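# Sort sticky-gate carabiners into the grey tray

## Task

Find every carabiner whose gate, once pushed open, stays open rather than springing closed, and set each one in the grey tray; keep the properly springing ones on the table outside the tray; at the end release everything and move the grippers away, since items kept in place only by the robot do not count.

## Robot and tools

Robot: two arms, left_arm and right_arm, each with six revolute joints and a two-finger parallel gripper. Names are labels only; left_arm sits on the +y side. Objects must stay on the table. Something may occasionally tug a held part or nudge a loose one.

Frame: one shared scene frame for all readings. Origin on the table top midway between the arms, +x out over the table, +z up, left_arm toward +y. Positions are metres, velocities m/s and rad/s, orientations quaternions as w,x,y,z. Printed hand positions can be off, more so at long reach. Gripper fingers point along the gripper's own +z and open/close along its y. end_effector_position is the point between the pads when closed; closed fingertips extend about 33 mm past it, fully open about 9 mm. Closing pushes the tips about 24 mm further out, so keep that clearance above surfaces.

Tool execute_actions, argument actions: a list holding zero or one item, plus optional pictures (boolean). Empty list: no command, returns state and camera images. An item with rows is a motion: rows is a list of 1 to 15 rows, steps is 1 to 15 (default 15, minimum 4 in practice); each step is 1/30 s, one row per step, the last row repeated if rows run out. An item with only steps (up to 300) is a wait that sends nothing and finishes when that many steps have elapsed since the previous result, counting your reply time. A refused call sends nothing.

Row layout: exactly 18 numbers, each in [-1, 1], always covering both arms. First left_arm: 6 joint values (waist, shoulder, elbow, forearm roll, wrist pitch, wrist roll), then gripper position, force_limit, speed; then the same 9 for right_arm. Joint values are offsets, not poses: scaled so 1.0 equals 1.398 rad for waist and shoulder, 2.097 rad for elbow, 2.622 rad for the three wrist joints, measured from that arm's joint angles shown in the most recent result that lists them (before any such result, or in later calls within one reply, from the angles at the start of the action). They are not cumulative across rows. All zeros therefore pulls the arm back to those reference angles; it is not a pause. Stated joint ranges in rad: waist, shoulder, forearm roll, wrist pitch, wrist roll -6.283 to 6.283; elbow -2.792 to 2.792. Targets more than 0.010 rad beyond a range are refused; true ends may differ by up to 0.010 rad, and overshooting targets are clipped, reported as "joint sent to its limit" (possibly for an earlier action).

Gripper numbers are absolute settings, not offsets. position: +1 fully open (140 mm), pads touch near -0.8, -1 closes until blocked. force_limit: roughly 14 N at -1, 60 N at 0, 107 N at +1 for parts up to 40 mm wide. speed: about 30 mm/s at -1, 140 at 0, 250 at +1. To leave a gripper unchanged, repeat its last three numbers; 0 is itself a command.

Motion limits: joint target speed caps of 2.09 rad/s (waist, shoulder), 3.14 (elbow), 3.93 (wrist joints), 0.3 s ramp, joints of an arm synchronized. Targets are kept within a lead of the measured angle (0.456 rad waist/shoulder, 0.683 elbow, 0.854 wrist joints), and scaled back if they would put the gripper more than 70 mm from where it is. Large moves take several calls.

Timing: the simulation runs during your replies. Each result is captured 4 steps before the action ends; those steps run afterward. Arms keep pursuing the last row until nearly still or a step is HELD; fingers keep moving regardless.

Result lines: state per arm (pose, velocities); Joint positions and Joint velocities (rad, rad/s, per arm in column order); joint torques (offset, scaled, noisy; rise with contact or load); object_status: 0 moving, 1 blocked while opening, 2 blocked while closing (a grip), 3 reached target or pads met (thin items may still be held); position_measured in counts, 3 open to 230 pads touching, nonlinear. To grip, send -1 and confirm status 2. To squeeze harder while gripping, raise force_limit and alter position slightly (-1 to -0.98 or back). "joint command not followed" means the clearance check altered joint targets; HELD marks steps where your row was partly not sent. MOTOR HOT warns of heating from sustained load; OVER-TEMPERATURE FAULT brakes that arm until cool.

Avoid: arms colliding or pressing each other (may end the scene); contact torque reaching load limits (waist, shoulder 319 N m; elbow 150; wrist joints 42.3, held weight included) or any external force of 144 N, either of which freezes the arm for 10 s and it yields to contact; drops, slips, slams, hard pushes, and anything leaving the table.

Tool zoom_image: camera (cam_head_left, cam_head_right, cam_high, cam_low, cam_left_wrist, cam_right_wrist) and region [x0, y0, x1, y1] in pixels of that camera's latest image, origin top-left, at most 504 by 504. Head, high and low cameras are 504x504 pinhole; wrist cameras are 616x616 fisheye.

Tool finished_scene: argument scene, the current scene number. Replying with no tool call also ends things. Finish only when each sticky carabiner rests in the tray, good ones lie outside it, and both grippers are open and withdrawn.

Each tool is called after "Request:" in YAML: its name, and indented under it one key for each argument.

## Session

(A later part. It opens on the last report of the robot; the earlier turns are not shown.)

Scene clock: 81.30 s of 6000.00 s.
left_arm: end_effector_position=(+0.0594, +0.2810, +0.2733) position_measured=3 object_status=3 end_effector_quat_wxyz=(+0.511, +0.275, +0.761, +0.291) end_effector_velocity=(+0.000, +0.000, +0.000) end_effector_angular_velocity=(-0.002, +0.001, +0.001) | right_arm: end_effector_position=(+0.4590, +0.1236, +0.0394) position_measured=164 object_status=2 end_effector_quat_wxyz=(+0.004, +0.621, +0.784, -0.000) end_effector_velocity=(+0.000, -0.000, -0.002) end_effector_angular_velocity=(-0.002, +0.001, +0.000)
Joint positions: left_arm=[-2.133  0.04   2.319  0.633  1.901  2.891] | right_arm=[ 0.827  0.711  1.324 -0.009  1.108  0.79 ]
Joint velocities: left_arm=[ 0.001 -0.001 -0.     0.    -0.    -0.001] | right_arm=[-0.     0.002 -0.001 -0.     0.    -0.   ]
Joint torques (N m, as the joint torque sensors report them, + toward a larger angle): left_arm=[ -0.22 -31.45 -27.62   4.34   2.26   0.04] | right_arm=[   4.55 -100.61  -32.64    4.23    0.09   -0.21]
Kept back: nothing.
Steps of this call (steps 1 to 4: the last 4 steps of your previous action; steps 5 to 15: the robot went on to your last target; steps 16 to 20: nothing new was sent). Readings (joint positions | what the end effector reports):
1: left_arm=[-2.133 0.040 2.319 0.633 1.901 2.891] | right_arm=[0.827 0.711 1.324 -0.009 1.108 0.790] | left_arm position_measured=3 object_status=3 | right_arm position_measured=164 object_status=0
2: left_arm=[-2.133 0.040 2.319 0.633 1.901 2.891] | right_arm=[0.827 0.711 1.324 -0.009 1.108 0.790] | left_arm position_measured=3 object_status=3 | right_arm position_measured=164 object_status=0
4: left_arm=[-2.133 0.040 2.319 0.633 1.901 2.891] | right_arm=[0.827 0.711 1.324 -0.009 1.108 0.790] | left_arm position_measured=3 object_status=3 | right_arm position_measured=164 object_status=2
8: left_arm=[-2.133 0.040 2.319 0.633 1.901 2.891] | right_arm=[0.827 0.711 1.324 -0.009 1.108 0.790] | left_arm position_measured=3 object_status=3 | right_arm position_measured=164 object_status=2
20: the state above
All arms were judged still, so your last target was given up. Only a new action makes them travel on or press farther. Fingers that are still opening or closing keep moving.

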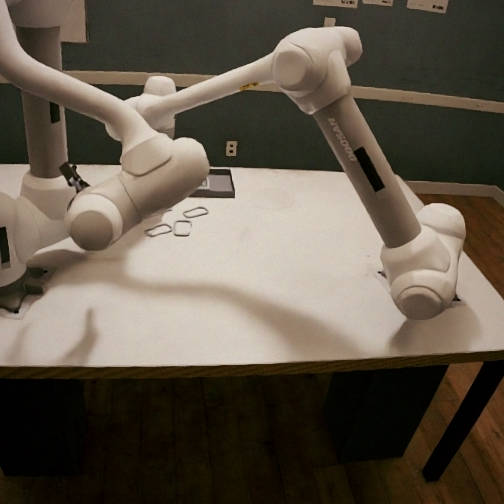

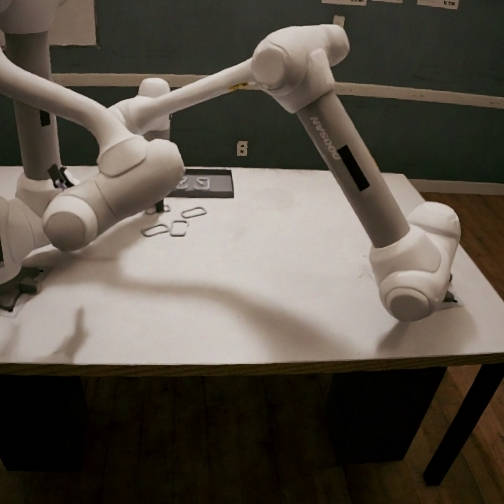

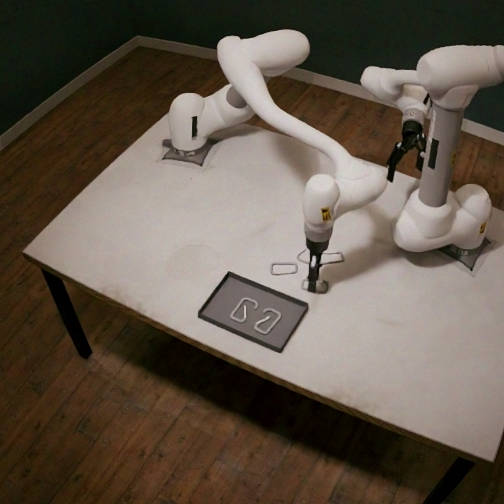

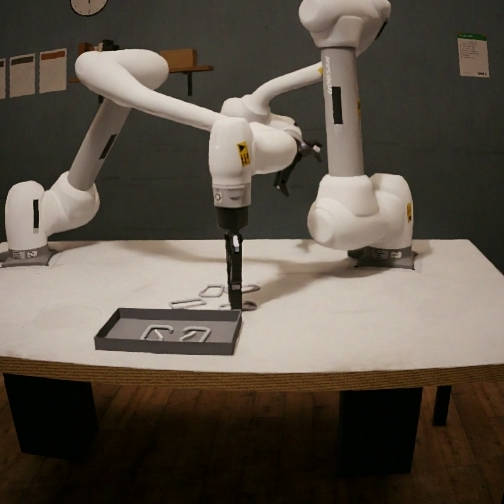

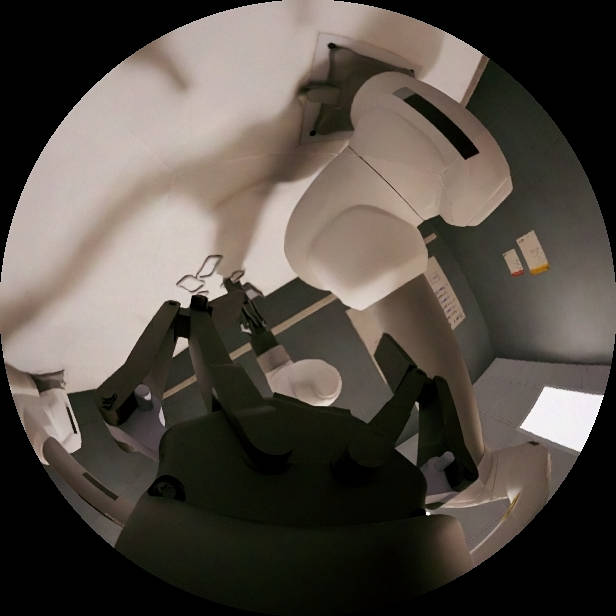

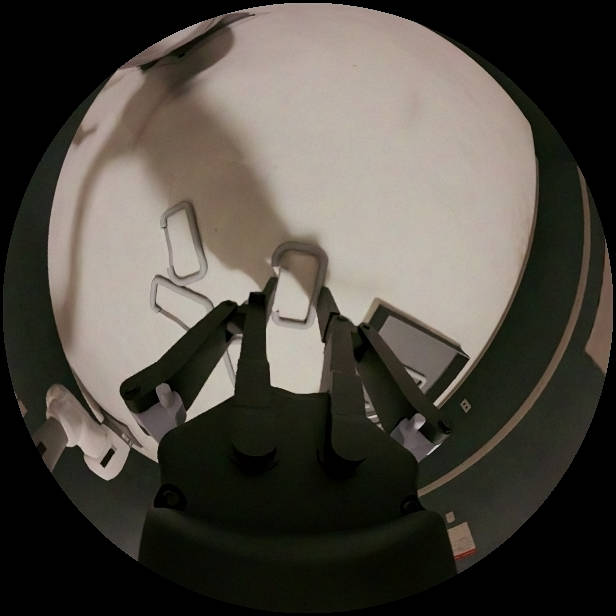

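Request:
execute_actions:
  actions:
    - {"rows":[[0,0,0,0,0,0,1,0,0,0,-0.0007,-0.0003,0,0.0007,0,-0.42,-0.6,-0.7]],"steps":15}

Request:
execute_actions:
  actions:
    - {"steps":15}
  pictures: true

Request:
zoom_image:
  camera: "cam_right_wrist"
  region: [220,220,400,380]

Scene clock: 81.90 s of 6000.00 s.
left_arm: end_effector_position=(+0.0594, +0.2810, +0.2733) position_measured=3 object_status=3 end_effector_quat_wxyz=(+0.511, +0.275, +0.761, +0.291) end_effector_velocity=(+0.000, +0.000, +0.000) end_effector_angular_velocity=(-0.003, +0.001, +0.000) | right_arm: end_effector_position=(+0.4589, +0.1235, +0.0408) position_measured=182 object_status=3 end_effector_quat_wxyz=(+0.004, +0.621, +0.784, -0.000) end_effector_velocity=(+0.000, -0.000, +0.001) end_effector_angular_velocity=(-0.000, +0.000, -0.001)
Joint positions: left_arm=[-2.133  0.04   2.319  0.633  1.901  2.891] | right_arm=[ 0.827  0.71   1.323 -0.009  1.109  0.79 ]
Joint velocities: left_arm=[-0.    -0.002 -0.     0.    -0.    -0.002] | right_arm=[-0.    -0.001 -0.     0.     0.001  0.   ]
Joint torques (N m, as the joint torque sensors report them, + toward a larger angle): left_arm=[ -0.2  -31.17 -27.32   4.31   2.19  -0.03] | right_arm=[   4.59 -110.31  -37.14    4.46    0.08   -0.47]
Steps of this call (steps 1 to 7: nothing new was sent; steps 8 to 18: the first 11 steps of this action). Readings (joint positions | what the end effector reports):
8: left_arm=[-2.133 0.040 2.319 0.633 1.901 2.891] | right_arm=[0.827 0.711 1.324 -0.009 1.108 0.790] | left_arm position_measured=3 object_status=3 | right_arm position_measured=164 object_status=0
9: left_arm=[-2.133 0.040 2.319 0.633 1.901 2.891] | right_arm=[0.827 0.711 1.324 -0.009 1.108 0.790] | left_arm position_measured=3 object_status=3 | right_arm position_measured=164 object_status=0
11: left_arm=[-2.133 0.040 2.319 0.633 1.901 2.891] | right_arm=[0.827 0.710 1.323 -0.009 1.109 0.790] | left_arm position_measured=3 object_status=3 | right_arm position_measured=167 object_status=0
15: left_arm=[-2.133 0.040 2.319 0.633 1.901 2.891] | right_arm=[0.827 0.710 1.323 -0.009 1.109 0.790] | left_arm position_measured=3 object_status=3 | right_arm position_measured=182 object_status=0
18: the state above

Scene clock: 82.40 s of 6000.00 s.
left_arm: end_effector_position=(+0.0594, +0.2810, +0.2733) position_measured=3 object_status=3 end_effector_quat_wxyz=(+0.511, +0.275, +0.761, +0.291) end_effector_velocity=(+0.000, +0.000, -0.000) end_effector_angular_velocity=(-0.001, +0.000, +0.002) | right_arm: end_effector_position=(+0.4589, +0.1235, +0.0406) position_measured=182 object_status=3 end_effector_quat_wxyz=(+0.004, +0.621, +0.784, -0.000) end_effector_velocity=(-0.000, -0.000, -0.000) end_effector_angular_velocity=(-0.000, +0.001, -0.000)
Joint positions: left_arm=[-2.133  0.04   2.319  0.633  1.901  2.891] | right_arm=[ 0.827  0.71   1.323 -0.009  1.109  0.79 ]
Joint velocities: left_arm=[ 0.002 -0.     0.    -0.    -0.    -0.002] | right_arm=[-0.     0.001 -0.     0.001  0.    -0.   ]
Joint torques (N m, as the joint torque sensors report them, + toward a larger angle): left_arm=[ -0.1  -30.65 -27.62   4.33   2.26  -0.02] | right_arm=[   2.74 -105.18  -35.95    3.9    -0.31   -0.31]
Kept back: nothing.
Steps of this call (steps 1 to 4: the last 4 steps of your previous action; steps 5 to 15: the robot went on to your last target). Readings (joint positions | what the end effector reports):
1: left_arm=[-2.133 0.040 2.319 0.633 1.901 2.891] | right_arm=[0.827 0.710 1.323 -0.009 1.109 0.790] | left_arm position_measured=3 object_status=3 | right_arm position_measured=182 object_status=3
2: left_arm=[-2.133 0.040 2.319 0.633 1.901 2.891] | right_arm=[0.827 0.710 1.323 -0.009 1.109 0.790] | left_arm position_measured=3 object_status=3 | right_arm position_measured=182 object_status=3
4: left_arm=[-2.133 0.040 2.319 0.633 1.901 2.891] | right_arm=[0.827 0.710 1.323 -0.009 1.109 0.790] | left_arm position_measured=3 object_status=3 | right_arm position_measured=182 object_status=3
8: left_arm=[-2.133 0.040 2.319 0.633 1.901 2.891] | right_arm=[0.827 0.710 1.323 -0.009 1.109 0.790] | left_arm position_measured=3 object_status=3 | right_arm position_measured=182 object_status=3
15: the state above
All arms were judged still, so your last target was given up. Only a new action makes them travel on or press farther. Fingers that are still opening or closing keep moving.

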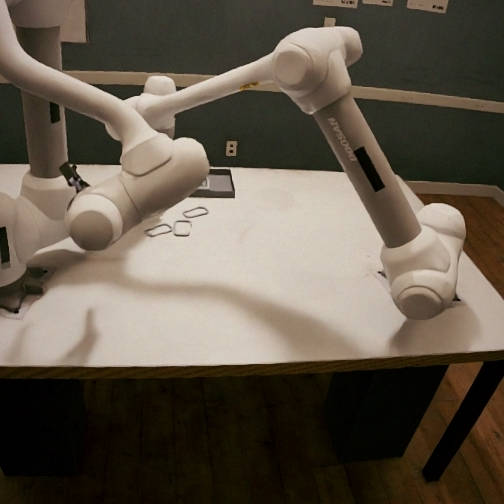

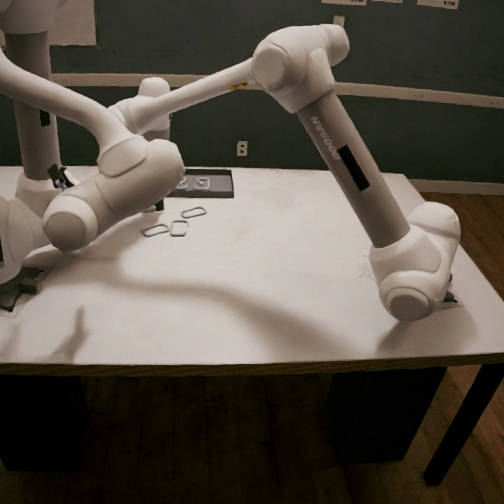

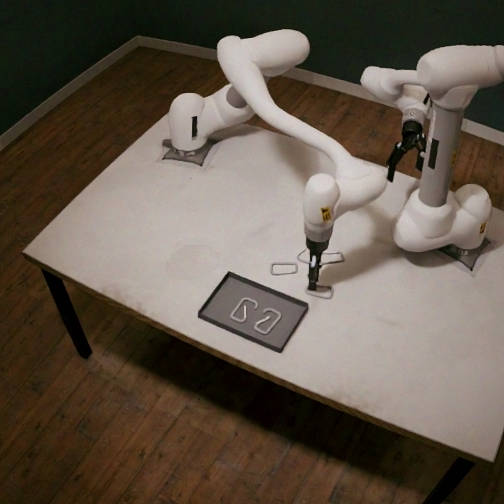

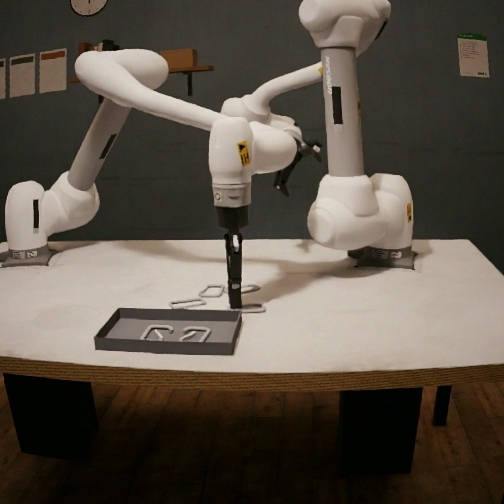

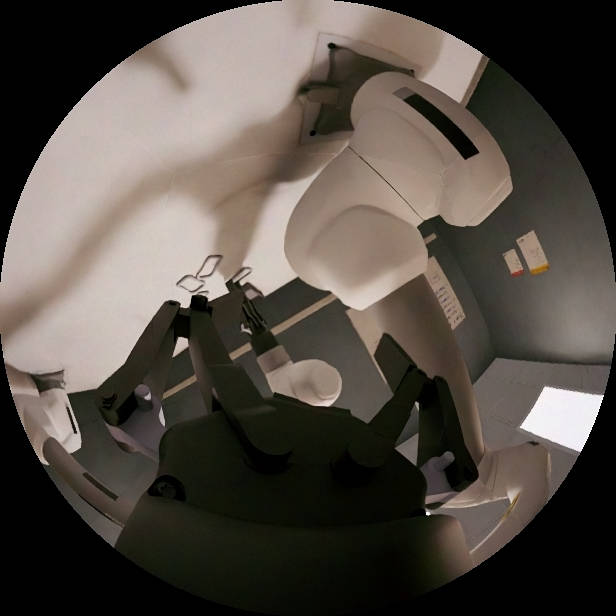

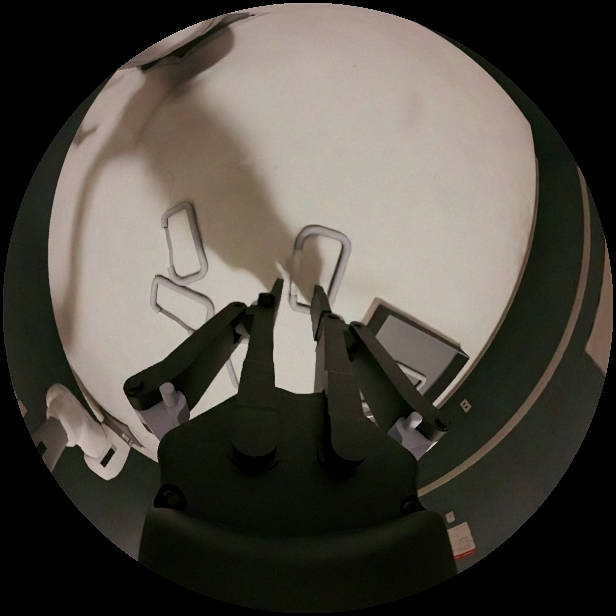

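Region (220, 220, 400, 380) of cam_right_wrist's 616x616 image, scaled by 2.800, with more detail than that image has.

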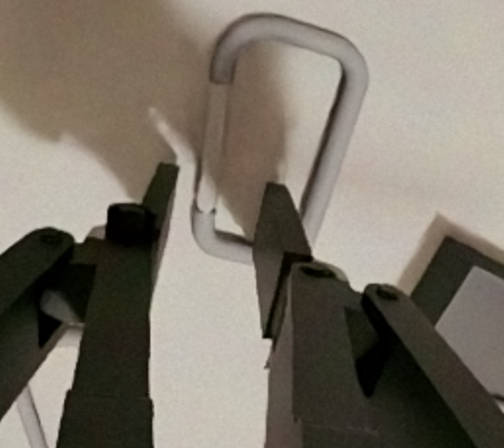

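Request:
execute_actions:
  actions:
    - {"rows":[[0,0,0,0,0,0,1,0,0,0,-0.0105,-0.0045,0,0.0105,0,0.15,-0.6,0],[0,0,0,0,0,0,1,0,0,0,-0.0105,-0.0045,0,0.0105,0,0.15,-0.6,0],[0,0,0,0,0,0,1,0,0,0,-0.0105,-0.0045,0,0.0105,0,0.15,-0.6,0],[0,0,0,0,0,0,1,0,0,0,-0.0105,-0.0045,0,0.0105,0,0.15,-0.6,0],[0,0,0,0,0,0,1,0,0,0,-0.0105,-0.0045,0,0.0105,0,0.15,-0.6,0],[0,0,0,0,0,0,1,0,0,0,-0.0105,-0.0045,0,0.0105,0,0.15,-0.6,0],[0,0,0,0,0,0,1,0,0,0,-0.0105,-0.0045,0,0.0105,0,0.15,-0.6,0],[0,0,0,0,0,0,1,0,0,0.0041,0.021,-0.0409,0,0.0227,0.0422,0.15,-0.6,0]],"steps":15}

Request:
execute_actions:
  actions:
    - {"steps":15}
  pictures: true

Request:
zoom_image:
  camera: "cam_right_wrist"
  region: [220,220,400,380]

Scene clock: 83.30 s of 6000.00 s.
left_arm: end_effector_position=(+0.0594, +0.2810, +0.2733) position_measured=3 object_status=3 end_effector_quat_wxyz=(+0.511, +0.275, +0.761, +0.291) end_effector_velocity=(-0.000, -0.000, +0.000) end_effector_angular_velocity=(+0.000, -0.000, -0.001) | right_arm: end_effector_position=(+0.4634, +0.1349, +0.0586) position_measured=112 object_status=0 end_effector_quat_wxyz=(+0.004, +0.642, +0.767, -0.001) end_effector_velocity=(+0.071, +0.187, -0.029) end_effector_angular_velocity=(-0.007, -0.001, -0.741)
Joint positions: left_arm=[-2.133  0.04   2.319  0.633  1.901  2.891] | right_arm=[ 0.829  0.717  1.276 -0.009  1.153  0.845]
Joint velocities: left_arm=[-0.001  0.     0.     0.     0.     0.001] | right_arm=[ 0.041  0.331 -0.537 -0.001  0.219  0.781]
Joint torques (N m, as the joint torque sensors report them, + toward a larger angle): left_arm=[ -0.27 -31.19 -27.95   4.33   2.24  -0.05] | right_arm=[  4.11 -97.1  -31.52   3.75  -0.06  -0.02]
Steps of this call (steps 1 to 16: nothing new was sent; steps 17 to 27: the first 11 steps of this action). Readings (joint positions | what the end effector reports):
17: left_arm=[-2.133 0.040 2.319 0.633 1.901 2.891] | right_arm=[0.827 0.710 1.323 -0.009 1.110 0.790] | left_arm position_measured=3 object_status=3 | right_arm position_measured=182 object_status=0
18: left_arm=[-2.133 0.040 2.319 0.633 1.901 2.891] | right_arm=[0.827 0.708 1.322 -0.009 1.115 0.790] | left_arm position_measured=3 object_status=3 | right_arm position_measured=179 object_status=0
20: left_arm=[-2.133 0.040 2.319 0.633 1.901 2.891] | right_arm=[0.827 0.700 1.316 -0.009 1.129 0.790] | left_arm position_measured=3 object_status=3 | right_arm position_measured=164 object_status=0
24: left_arm=[-2.133 0.040 2.319 0.633 1.901 2.891] | right_arm=[0.827 0.696 1.314 -0.009 1.136 0.790] | left_arm position_measured=3 object_status=3 | right_arm position_measured=134 object_status=0
27: the state above

Scene clock: 83.80 s of 6000.00 s.
left_arm: end_effector_position=(+0.0594, +0.2810, +0.2733) position_measured=3 object_status=3 end_effector_quat_wxyz=(+0.511, +0.275, +0.761, +0.291) end_effector_velocity=(-0.000, +0.000, -0.000) end_effector_angular_velocity=(+0.000, +0.000, +0.001) | right_arm: end_effector_position=(+0.4680, +0.1480, +0.0572) position_measured=110 object_status=3 end_effector_quat_wxyz=(+0.005, +0.662, +0.750, -0.001) end_effector_velocity=(+0.000, -0.000, +0.000) end_effector_angular_velocity=(+0.000, -0.000, -0.000)
Joint positions: left_arm=[-2.133  0.04   2.319  0.633  1.901  2.891] | right_arm=[ 0.833  0.739  1.238 -0.009  1.169  0.9  ]
Joint velocities: left_arm=[-0.     0.     0.    -0.001 -0.    -0.001] | right_arm=[-0.    -0.     0.    -0.    -0.     0.001]
Joint torques (N m, as the joint torque sensors report them, + toward a larger angle): left_arm=[ -0.02 -31.15 -27.68   4.26   2.21  -0.12] | right_arm=[   3.59 -110.2   -36.55    4.13   -0.11   -0.4 ]
Kept back: nothing.
Steps of this call (steps 1 to 4: the last 4 steps of your previous action; steps 5 to 15: the robot went on to your last target). Readings (joint positions | what the end effector reports):
1: left_arm=[-2.133 0.040 2.319 0.633 1.901 2.891] | right_arm=[0.831 0.727 1.260 -0.009 1.159 0.868] | left_arm position_measured=3 object_status=3 | right_arm position_measured=110 object_status=0
2: left_arm=[-2.133 0.040 2.319 0.633 1.901 2.891] | right_arm=[0.831 0.733 1.249 -0.009 1.164 0.883] | left_arm position_measured=3 object_status=3 | right_arm position_measured=110 object_status=0
4: left_arm=[-2.133 0.040 2.319 0.633 1.901 2.891] | right_arm=[0.832 0.738 1.241 -0.009 1.167 0.895] | left_arm position_measured=3 object_status=3 | right_arm position_measured=110 object_status=0
8: left_arm=[-2.133 0.040 2.319 0.633 1.901 2.891] | right_arm=[0.832 0.739 1.238 -0.009 1.169 0.899] | left_arm position_measured=3 object_status=3 | right_arm position_measured=110 object_status=3
15: the state above

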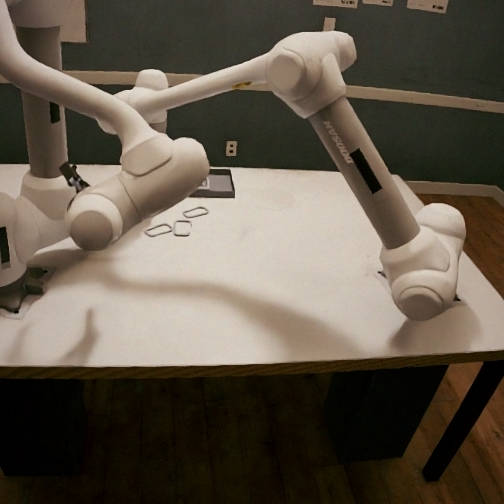

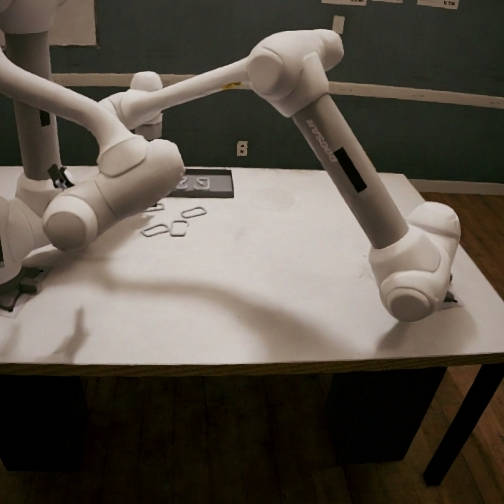

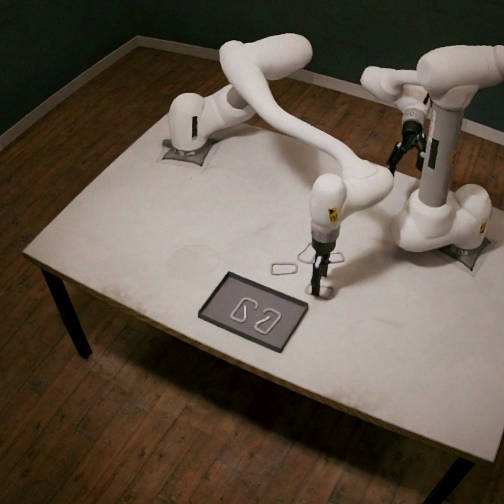

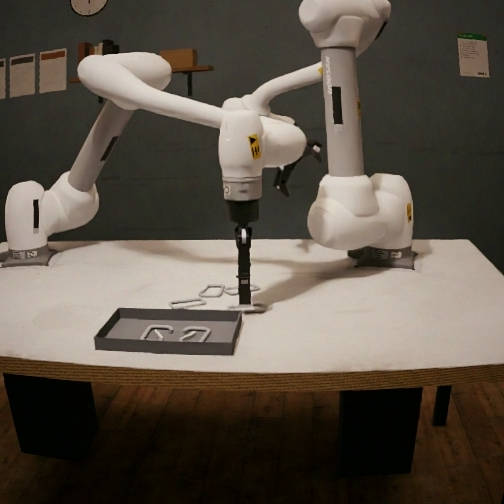

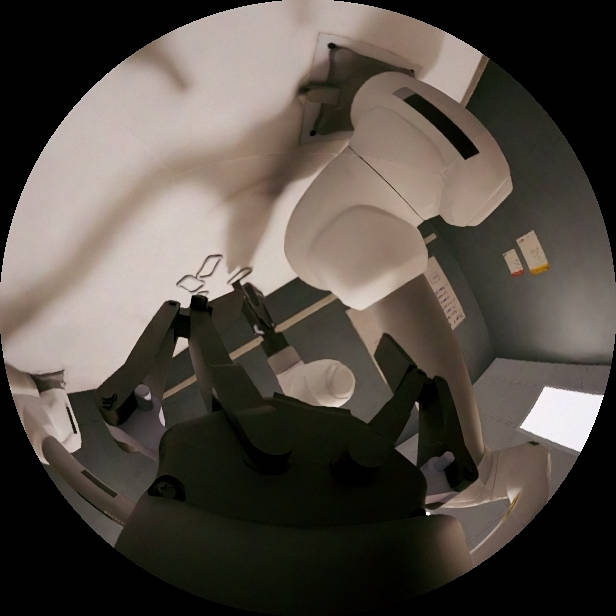

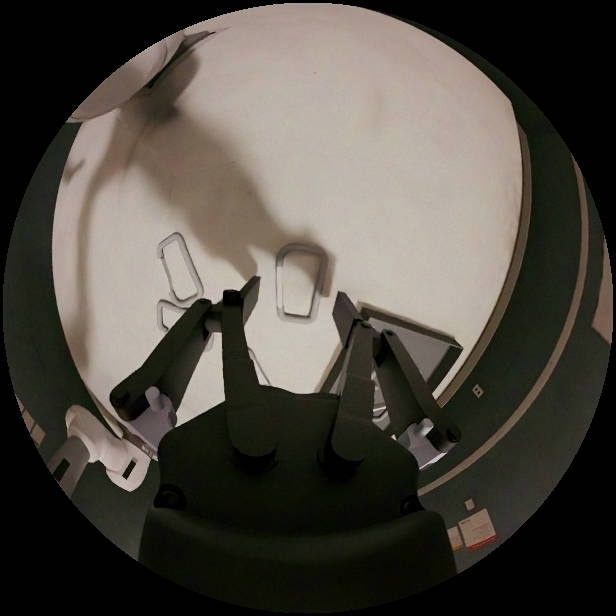

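Region (220, 220, 400, 380) of cam_right_wrist's 616x616 image, scaled by 2.800, with more detail than that image has.

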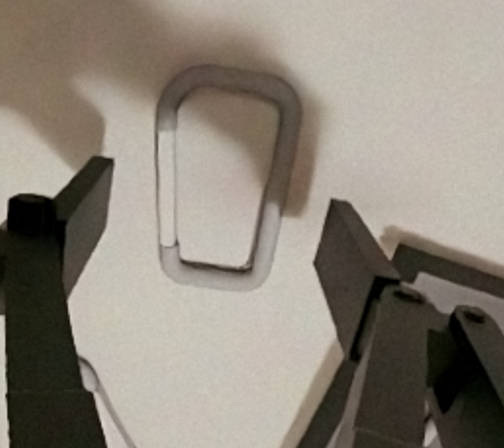

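Request:
execute_actions:
  actions:
    - {"rows":[[0,0,0,0,0,0,1,0,0,0,0.0126,0.0052,0,-0.0118,-0.018,0.15,-0.6,0]],"steps":15}

Request:
execute_actions:
  actions:
    - {"steps":8}
  pictures: true

Request:
zoom_image:
  camera: "cam_right_wrist"
  region: [220,220,400,380]

Scene clock: 84.40 s of 6000.00 s.
left_arm: end_effector_position=(+0.0594, +0.2810, +0.2733) position_measured=3 object_status=3 end_effector_quat_wxyz=(+0.511, +0.275, +0.761, +0.291) end_effector_velocity=(+0.000, +0.000, +0.000) end_effector_angular_velocity=(-0.000, +0.001, +0.002) | right_arm: end_effector_position=(+0.4691, +0.1500, +0.0355) position_measured=110 object_status=3 end_effector_quat_wxyz=(+0.004, +0.644, +0.765, -0.000) end_effector_velocity=(+0.000, -0.000, -0.003) end_effector_angular_velocity=(+0.000, -0.000, +0.007)
Joint positions: left_arm=[-2.133  0.04   2.319  0.633  1.901  2.891] | right_arm=[ 0.833  0.757  1.248 -0.009  1.138  0.853]
Joint velocities: left_arm=[ 0.001 -0.001  0.    -0.001 -0.    -0.   ] | right_arm=[-0.     0.002  0.002 -0.    -0.004 -0.007]
Joint torques (N m, as the joint torque sensors report them, + toward a larger angle): left_arm=[ -0.38 -31.6  -27.84   4.37   2.25   0.08] | right_arm=[   2.92 -116.24  -36.74    3.99    0.39   -0.45]
Steps of this call (steps 1 to 7: the robot went on to your last target; steps 8 to 18: the first 11 steps of this action). Readings (joint positions | what the end effector reports):
8: left_arm=[-2.133 0.040 2.319 0.633 1.901 2.891] | right_arm=[0.833 0.739 1.238 -0.009 1.169 0.900] | left_arm position_measured=3 object_status=3 | right_arm position_measured=110 object_status=3
9: left_arm=[-2.133 0.040 2.319 0.633 1.901 2.891] | right_arm=[0.833 0.741 1.238 -0.009 1.165 0.894] | left_arm position_measured=3 object_status=3 | right_arm position_measured=110 object_status=3
11: left_arm=[-2.133 0.040 2.319 0.633 1.901 2.891] | right_arm=[0.833 0.751 1.245 -0.009 1.149 0.869] | left_arm position_measured=3 object_status=3 | right_arm position_measured=110 object_status=3
15: left_arm=[-2.133 0.040 2.319 0.633 1.901 2.891] | right_arm=[0.833 0.756 1.248 -0.009 1.139 0.855] | left_arm position_measured=3 object_status=3 | right_arm position_measured=110 object_status=3
18: the state above

Scene clock: 84.67 s of 6000.00 s.
left_arm: end_effector_position=(+0.0594, +0.2810, +0.2733) position_measured=3 object_status=3 end_effector_quat_wxyz=(+0.511, +0.275, +0.761, +0.291) end_effector_velocity=(-0.000, -0.000, +0.000) end_effector_angular_velocity=(-0.000, +0.001, -0.002) | right_arm: end_effector_position=(+0.4691, +0.1500, +0.0352) position_measured=110 object_status=3 end_effector_quat_wxyz=(+0.004, +0.644, +0.765, -0.000) end_effector_velocity=(-0.000, -0.000, +0.001) end_effector_angular_velocity=(+0.000, -0.000, +0.000)
Joint positions: left_arm=[-2.133  0.04   2.319  0.633  1.901  2.891] | right_arm=[ 0.833  0.757  1.249 -0.009  1.138  0.853]
Joint velocities: left_arm=[-0.002 -0.001 -0.     0.    -0.     0.   ] | right_arm=[ 0.    -0.001  0.     0.     0.    -0.   ]
Joint torques (N m, as the joint torque sensors report them, + toward a larger angle): left_arm=[ -0.15 -31.07 -27.36   4.28   2.21   0.04] | right_arm=[   2.39 -109.56  -36.76    4.15    0.     -0.31]
Kept back: nothing.
Steps of this call (steps 1 to 4: the last 4 steps of your previous action; steps 5 to 8: the robot went on to your last target). Readings (joint positions | what the end effector reports):
1: left_arm=[-2.133 0.040 2.319 0.633 1.901 2.891] | right_arm=[0.833 0.757 1.249 -0.009 1.138 0.853] | left_arm position_measured=3 object_status=3 | right_arm position_measured=110 object_status=3
2: left_arm=[-2.133 0.040 2.319 0.633 1.901 2.891] | right_arm=[0.833 0.757 1.249 -0.009 1.138 0.853] | left_arm position_measured=3 object_status=3 | right_arm position_measured=110 object_status=3
4: left_arm=[-2.133 0.040 2.319 0.633 1.901 2.891] | right_arm=[0.833 0.757 1.249 -0.009 1.138 0.853] | left_arm position_measured=3 object_status=3 | right_arm position_measured=110 object_status=3
8: the state above

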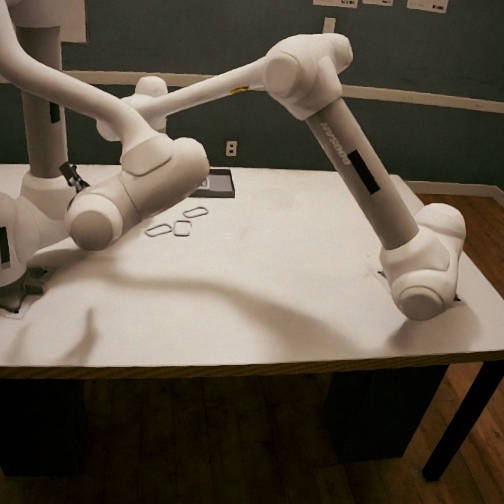

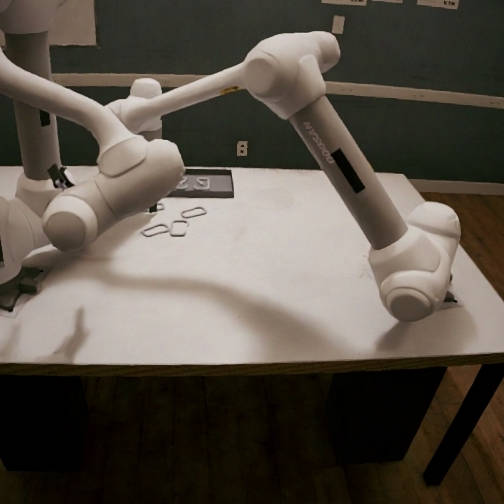

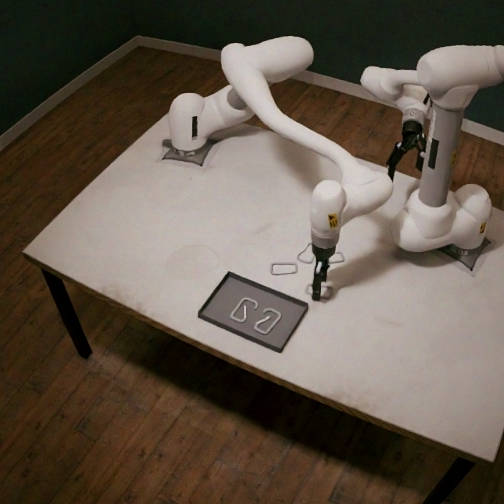

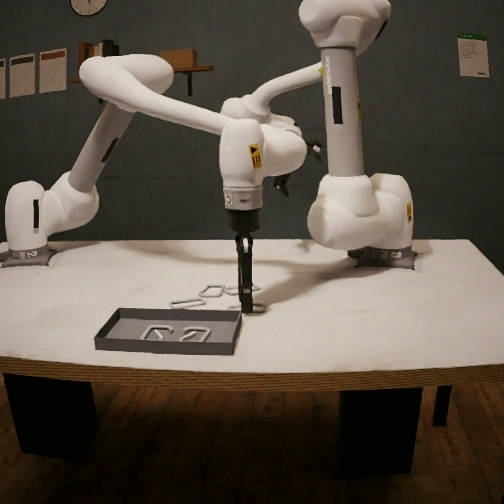

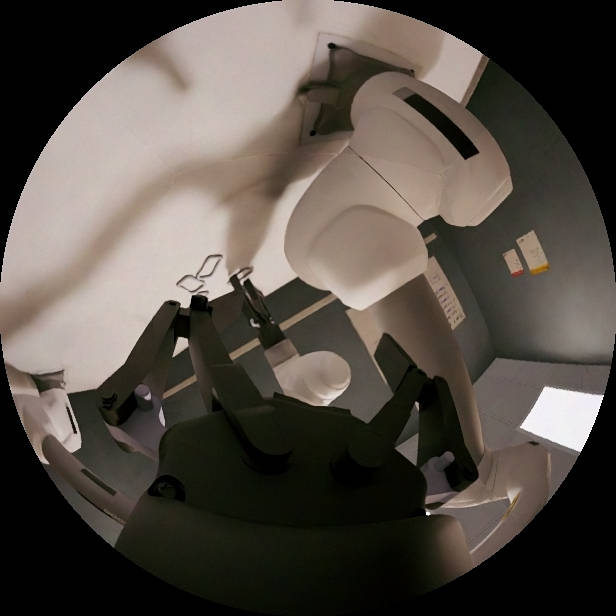

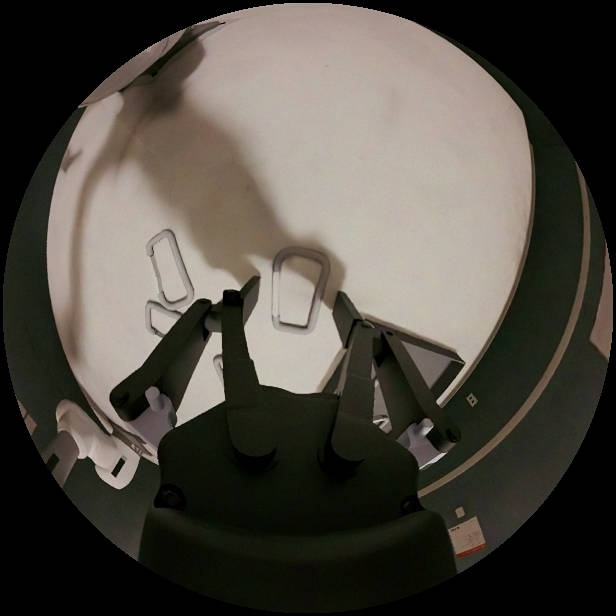

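Region (220, 220, 400, 380) of cam_right_wrist's 616x616 image, scaled by 2.800, with more detail than that image has.

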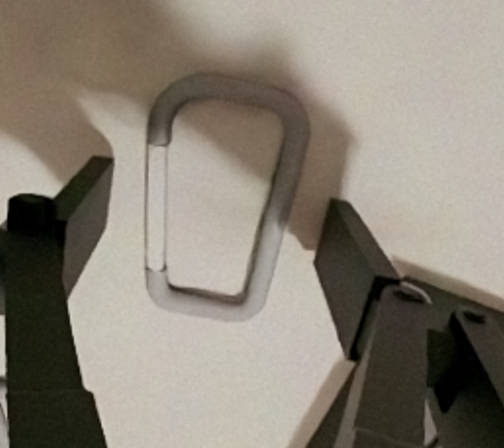

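Request:
execute_actions:
  actions:
    - {"rows":[[0,0,0,0,0,0,1,0,0,0,-0.0025,-0.001,0,0.0025,0,-0.2,-0.6,-0.6]],"steps":15}

Request:
execute_actions:
  actions:
    - {"rows":[[0,0,0,0,0,0,1,0,0,0,-0.0006,-0.0002,0,0.0006,0,-0.33,-0.5,-0.8]],"steps":15}

Request:
execute_actions:
  actions:
    - {"steps":10}
  pictures: true

Request:
zoom_image:
  camera: "cam_right_wrist"
  region: [220,220,400,380]

Scene clock: 85.27 s of 6000.00 s.
left_arm: end_effector_position=(+0.0594, +0.2810, +0.2733) position_measured=3 object_status=3 end_effector_quat_wxyz=(+0.511, +0.275, +0.761, +0.291) end_effector_velocity=(-0.001, -0.000, -0.001) end_effector_angular_velocity=(+0.003, -0.003, -0.002) | right_arm: end_effector_position=(+0.4688, +0.1495, +0.0394) position_measured=147 object_status=0 end_effector_quat_wxyz=(+0.004, +0.644, +0.765, -0.001) end_effector_velocity=(-0.000, -0.000, +0.003) end_effector_angular_velocity=(+0.001, -0.002, -0.000)
Joint positions: left_arm=[-2.133  0.04   2.319  0.633  1.901  2.891] | right_arm=[ 0.833  0.754  1.247 -0.009  1.144  0.853]
Joint velocities: left_arm=[-0.002  0.004 -0.     0.     0.     0.   ] | right_arm=[ 0.    -0.003  0.    -0.001  0.001  0.001]
Joint torques (N m, as the joint torque sensors report them, + toward a larger angle): left_arm=[ -0.77 -30.97 -27.78   4.37   2.29  -0.01] | right_arm=[   1.47 -108.5   -36.66    3.93   -0.12   -0.14]
Steps of this call (steps 1 to 7: the robot went on to your last target; steps 8 to 18: the first 11 steps of this action). Readings (joint positions | what the end effector reports):
8: left_arm=[-2.133 0.040 2.319 0.633 1.901 2.891] | right_arm=[0.833 0.757 1.249 -0.009 1.138 0.853] | left_arm position_measured=3 object_status=3 | right_arm position_measured=110 object_status=0
9: left_arm=[-2.133 0.040 2.319 0.633 1.901 2.891] | right_arm=[0.833 0.757 1.248 -0.009 1.139 0.853] | left_arm position_measured=3 object_status=3 | right_arm position_measured=111 object_status=0
11: left_arm=[-2.133 0.040 2.319 0.633 1.901 2.891] | right_arm=[0.833 0.755 1.247 -0.009 1.142 0.853] | left_arm position_measured=3 object_status=3 | right_arm position_measured=119 object_status=0
15: left_arm=[-2.133 0.040 2.319 0.633 1.901 2.891] | right_arm=[0.833 0.754 1.247 -0.009 1.144 0.853] | left_arm position_measured=3 object_status=3 | right_arm position_measured=135 object_status=0
18: the state above

Scene clock: 85.77 s of 6000.00 s.
left_arm: end_effector_position=(+0.0594, +0.2810, +0.2733) position_measured=3 object_status=3 end_effector_quat_wxyz=(+0.511, +0.275, +0.761, +0.291) end_effector_velocity=(+0.000, -0.000, +0.000) end_effector_angular_velocity=(-0.003, -0.001, +0.001) | right_arm: end_effector_position=(+0.4688, +0.1495, +0.0408) position_measured=171 object_status=0 end_effector_quat_wxyz=(+0.004, +0.644, +0.765, -0.001) end_effector_velocity=(-0.001, -0.001, -0.002) end_effector_angular_velocity=(-0.002, +0.002, -0.000)
Joint positions: left_arm=[-2.133  0.04   2.319  0.633  1.901  2.891] | right_arm=[ 0.833  0.752  1.246 -0.009  1.146  0.853]
Joint velocities: left_arm=[ 0.     0.     0.     0.001  0.    -0.003] | right_arm=[0.    0.001 0.001 0.    0.    0.   ]
Joint torques (N m, as the joint torque sensors report them, + toward a larger angle): left_arm=[ -0.17 -31.01 -27.59   4.41   2.14   0.03] | right_arm=[  2.38 -86.4  -25.7    3.99  -1.2   -0.27]
Steps of this call (steps 1 to 4: the last 4 steps of your previous action; steps 5 to 15: the first 11 steps of this action, its rows measured from where the robot was after step 4). Readings (joint positions | what the end effector reports):
4: left_arm=[-2.133 0.040 2.319 0.633 1.901 2.891] | right_arm=[0.833 0.753 1.246 -0.009 1.144 0.853] | left_arm position_measured=3 object_status=3 | right_arm position_measured=154 object_status=0
5: left_arm=[-2.133 0.040 2.319 0.633 1.901 2.891] | right_arm=[0.833 0.753 1.246 -0.009 1.144 0.853] | left_arm position_measured=3 object_status=3 | right_arm position_measured=154 object_status=0
6: left_arm=[-2.133 0.040 2.319 0.633 1.901 2.891] | right_arm=[0.833 0.753 1.246 -0.009 1.145 0.853] | left_arm position_measured=3 object_status=3 | right_arm position_measured=155 object_status=0
8: left_arm=[-2.133 0.040 2.319 0.633 1.901 2.891] | right_arm=[0.833 0.753 1.246 -0.009 1.146 0.853] | left_arm position_measured=3 object_status=3 | right_arm position_measured=161 object_status=0
12: left_arm=[-2.133 0.040 2.319 0.633 1.901 2.891] | right_arm=[0.833 0.752 1.246 -0.009 1.146 0.853] | left_arm position_measured=3 object_status=3 | right_arm position_measured=171 object_status=0
15: the state above

Scene clock: 86.10 s of 6000.00 s.
left_arm: end_effector_position=(+0.0594, +0.2810, +0.2733) position_measured=3 object_status=3 end_effector_quat_wxyz=(+0.511, +0.275, +0.761, +0.291) end_effector_velocity=(+0.000, +0.000, +0.000) end_effector_angular_velocity=(-0.001, -0.000, +0.001) | right_arm: end_effector_position=(+0.4688, +0.1494, +0.0407) position_measured=171 object_status=3 end_effector_quat_wxyz=(+0.004, +0.644, +0.765, -0.001) end_effector_velocity=(-0.000, -0.000, -0.002) end_effector_angular_velocity=(-0.003, +0.001, +0.001)
Joint positions: left_arm=[-2.133  0.04   2.319  0.633  1.901  2.891] | right_arm=[ 0.833  0.752  1.246 -0.009  1.146  0.853]
Joint velocities: left_arm=[ 0.001 -0.     0.     0.     0.    -0.001] | right_arm=[ 0.     0.002 -0.    -0.001  0.    -0.001]
Joint torques (N m, as the joint torque sensors report them, + toward a larger angle): left_arm=[ -0.22 -31.32 -27.59   4.4    2.25   0.07] | right_arm=[  1.02 -84.66 -24.45   4.04  -0.6   -0.47]
Kept back: nothing.
Steps of this call (steps 1 to 4: the last 4 steps of your previous action; steps 5 to 10: the robot went on to your last target). Readings (joint positions | what the end effector reports):
1: left_arm=[-2.133 0.040 2.319 0.633 1.901 2.891] | right_arm=[0.833 0.752 1.246 -0.009 1.146 0.853] | left_arm position_measured=3 object_status=3 | right_arm position_measured=171 object_status=0
2: left_arm=[-2.133 0.040 2.319 0.633 1.901 2.891] | right_arm=[0.833 0.752 1.246 -0.009 1.146 0.853] | left_arm position_measured=3 object_status=3 | right_arm position_measured=171 object_status=3
4: left_arm=[-2.133 0.040 2.319 0.633 1.901 2.891] | right_arm=[0.833 0.752 1.246 -0.009 1.146 0.853] | left_arm position_measured=3 object_status=3 | right_arm position_measured=171 object_status=3
8: left_arm=[-2.133 0.040 2.319 0.633 1.901 2.891] | right_arm=[0.833 0.752 1.246 -0.009 1.146 0.853] | left_arm position_measured=3 object_status=3 | right_arm position_measured=171 object_status=3
10: the state above

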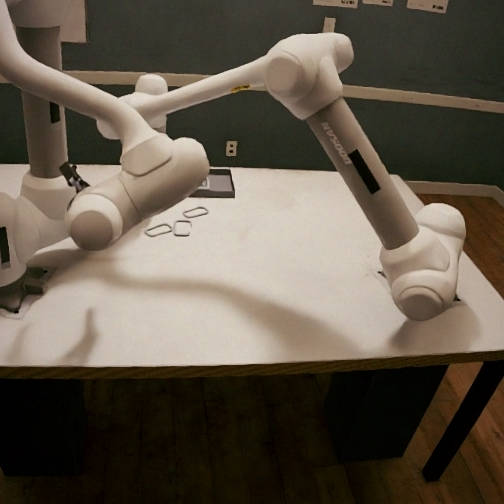

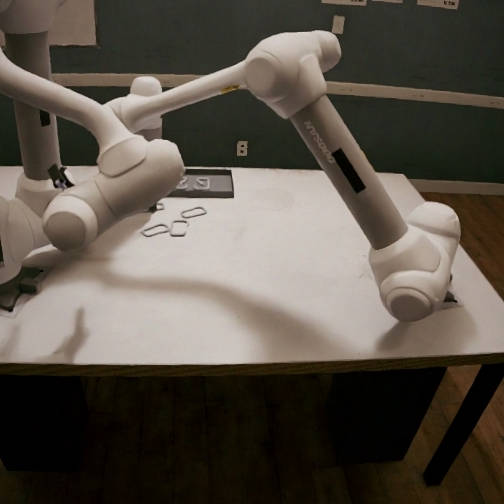

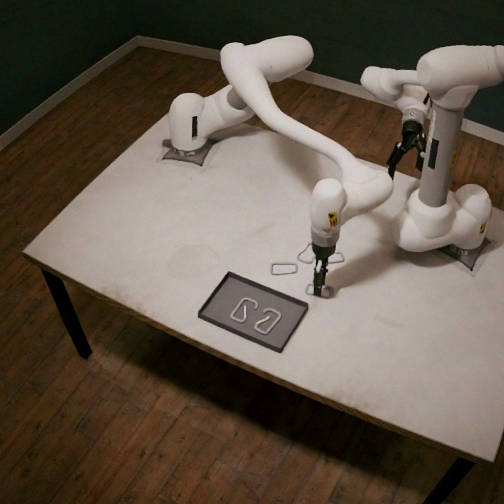

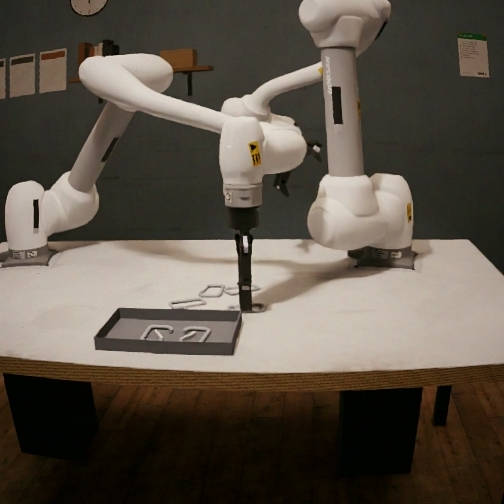

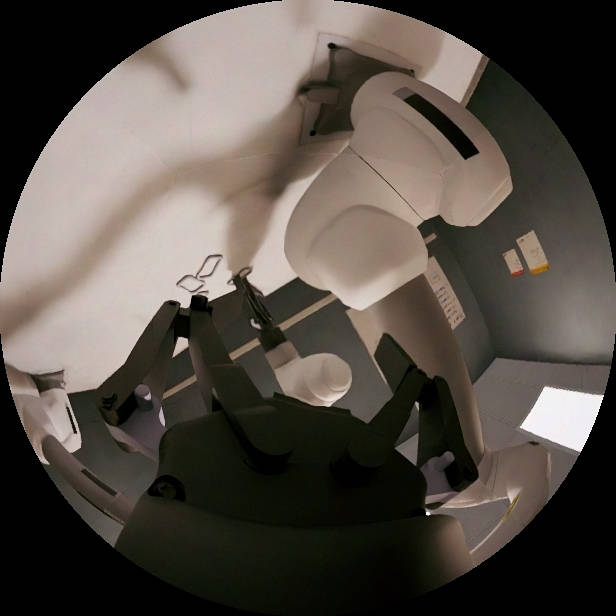

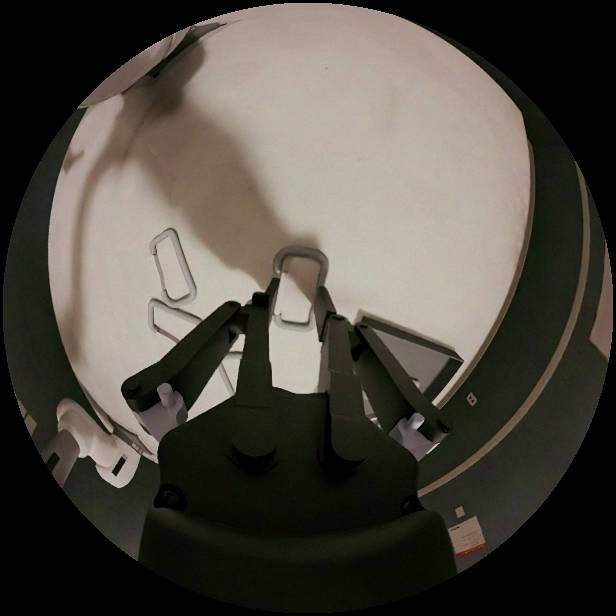

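Region (220, 220, 400, 380) of cam_right_wrist's 616x616 image, scaled by 2.800, with more detail than that image has.

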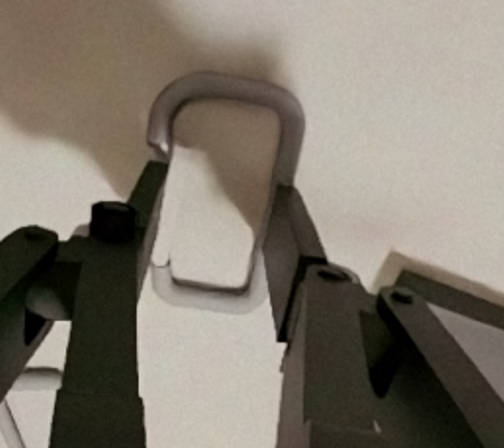

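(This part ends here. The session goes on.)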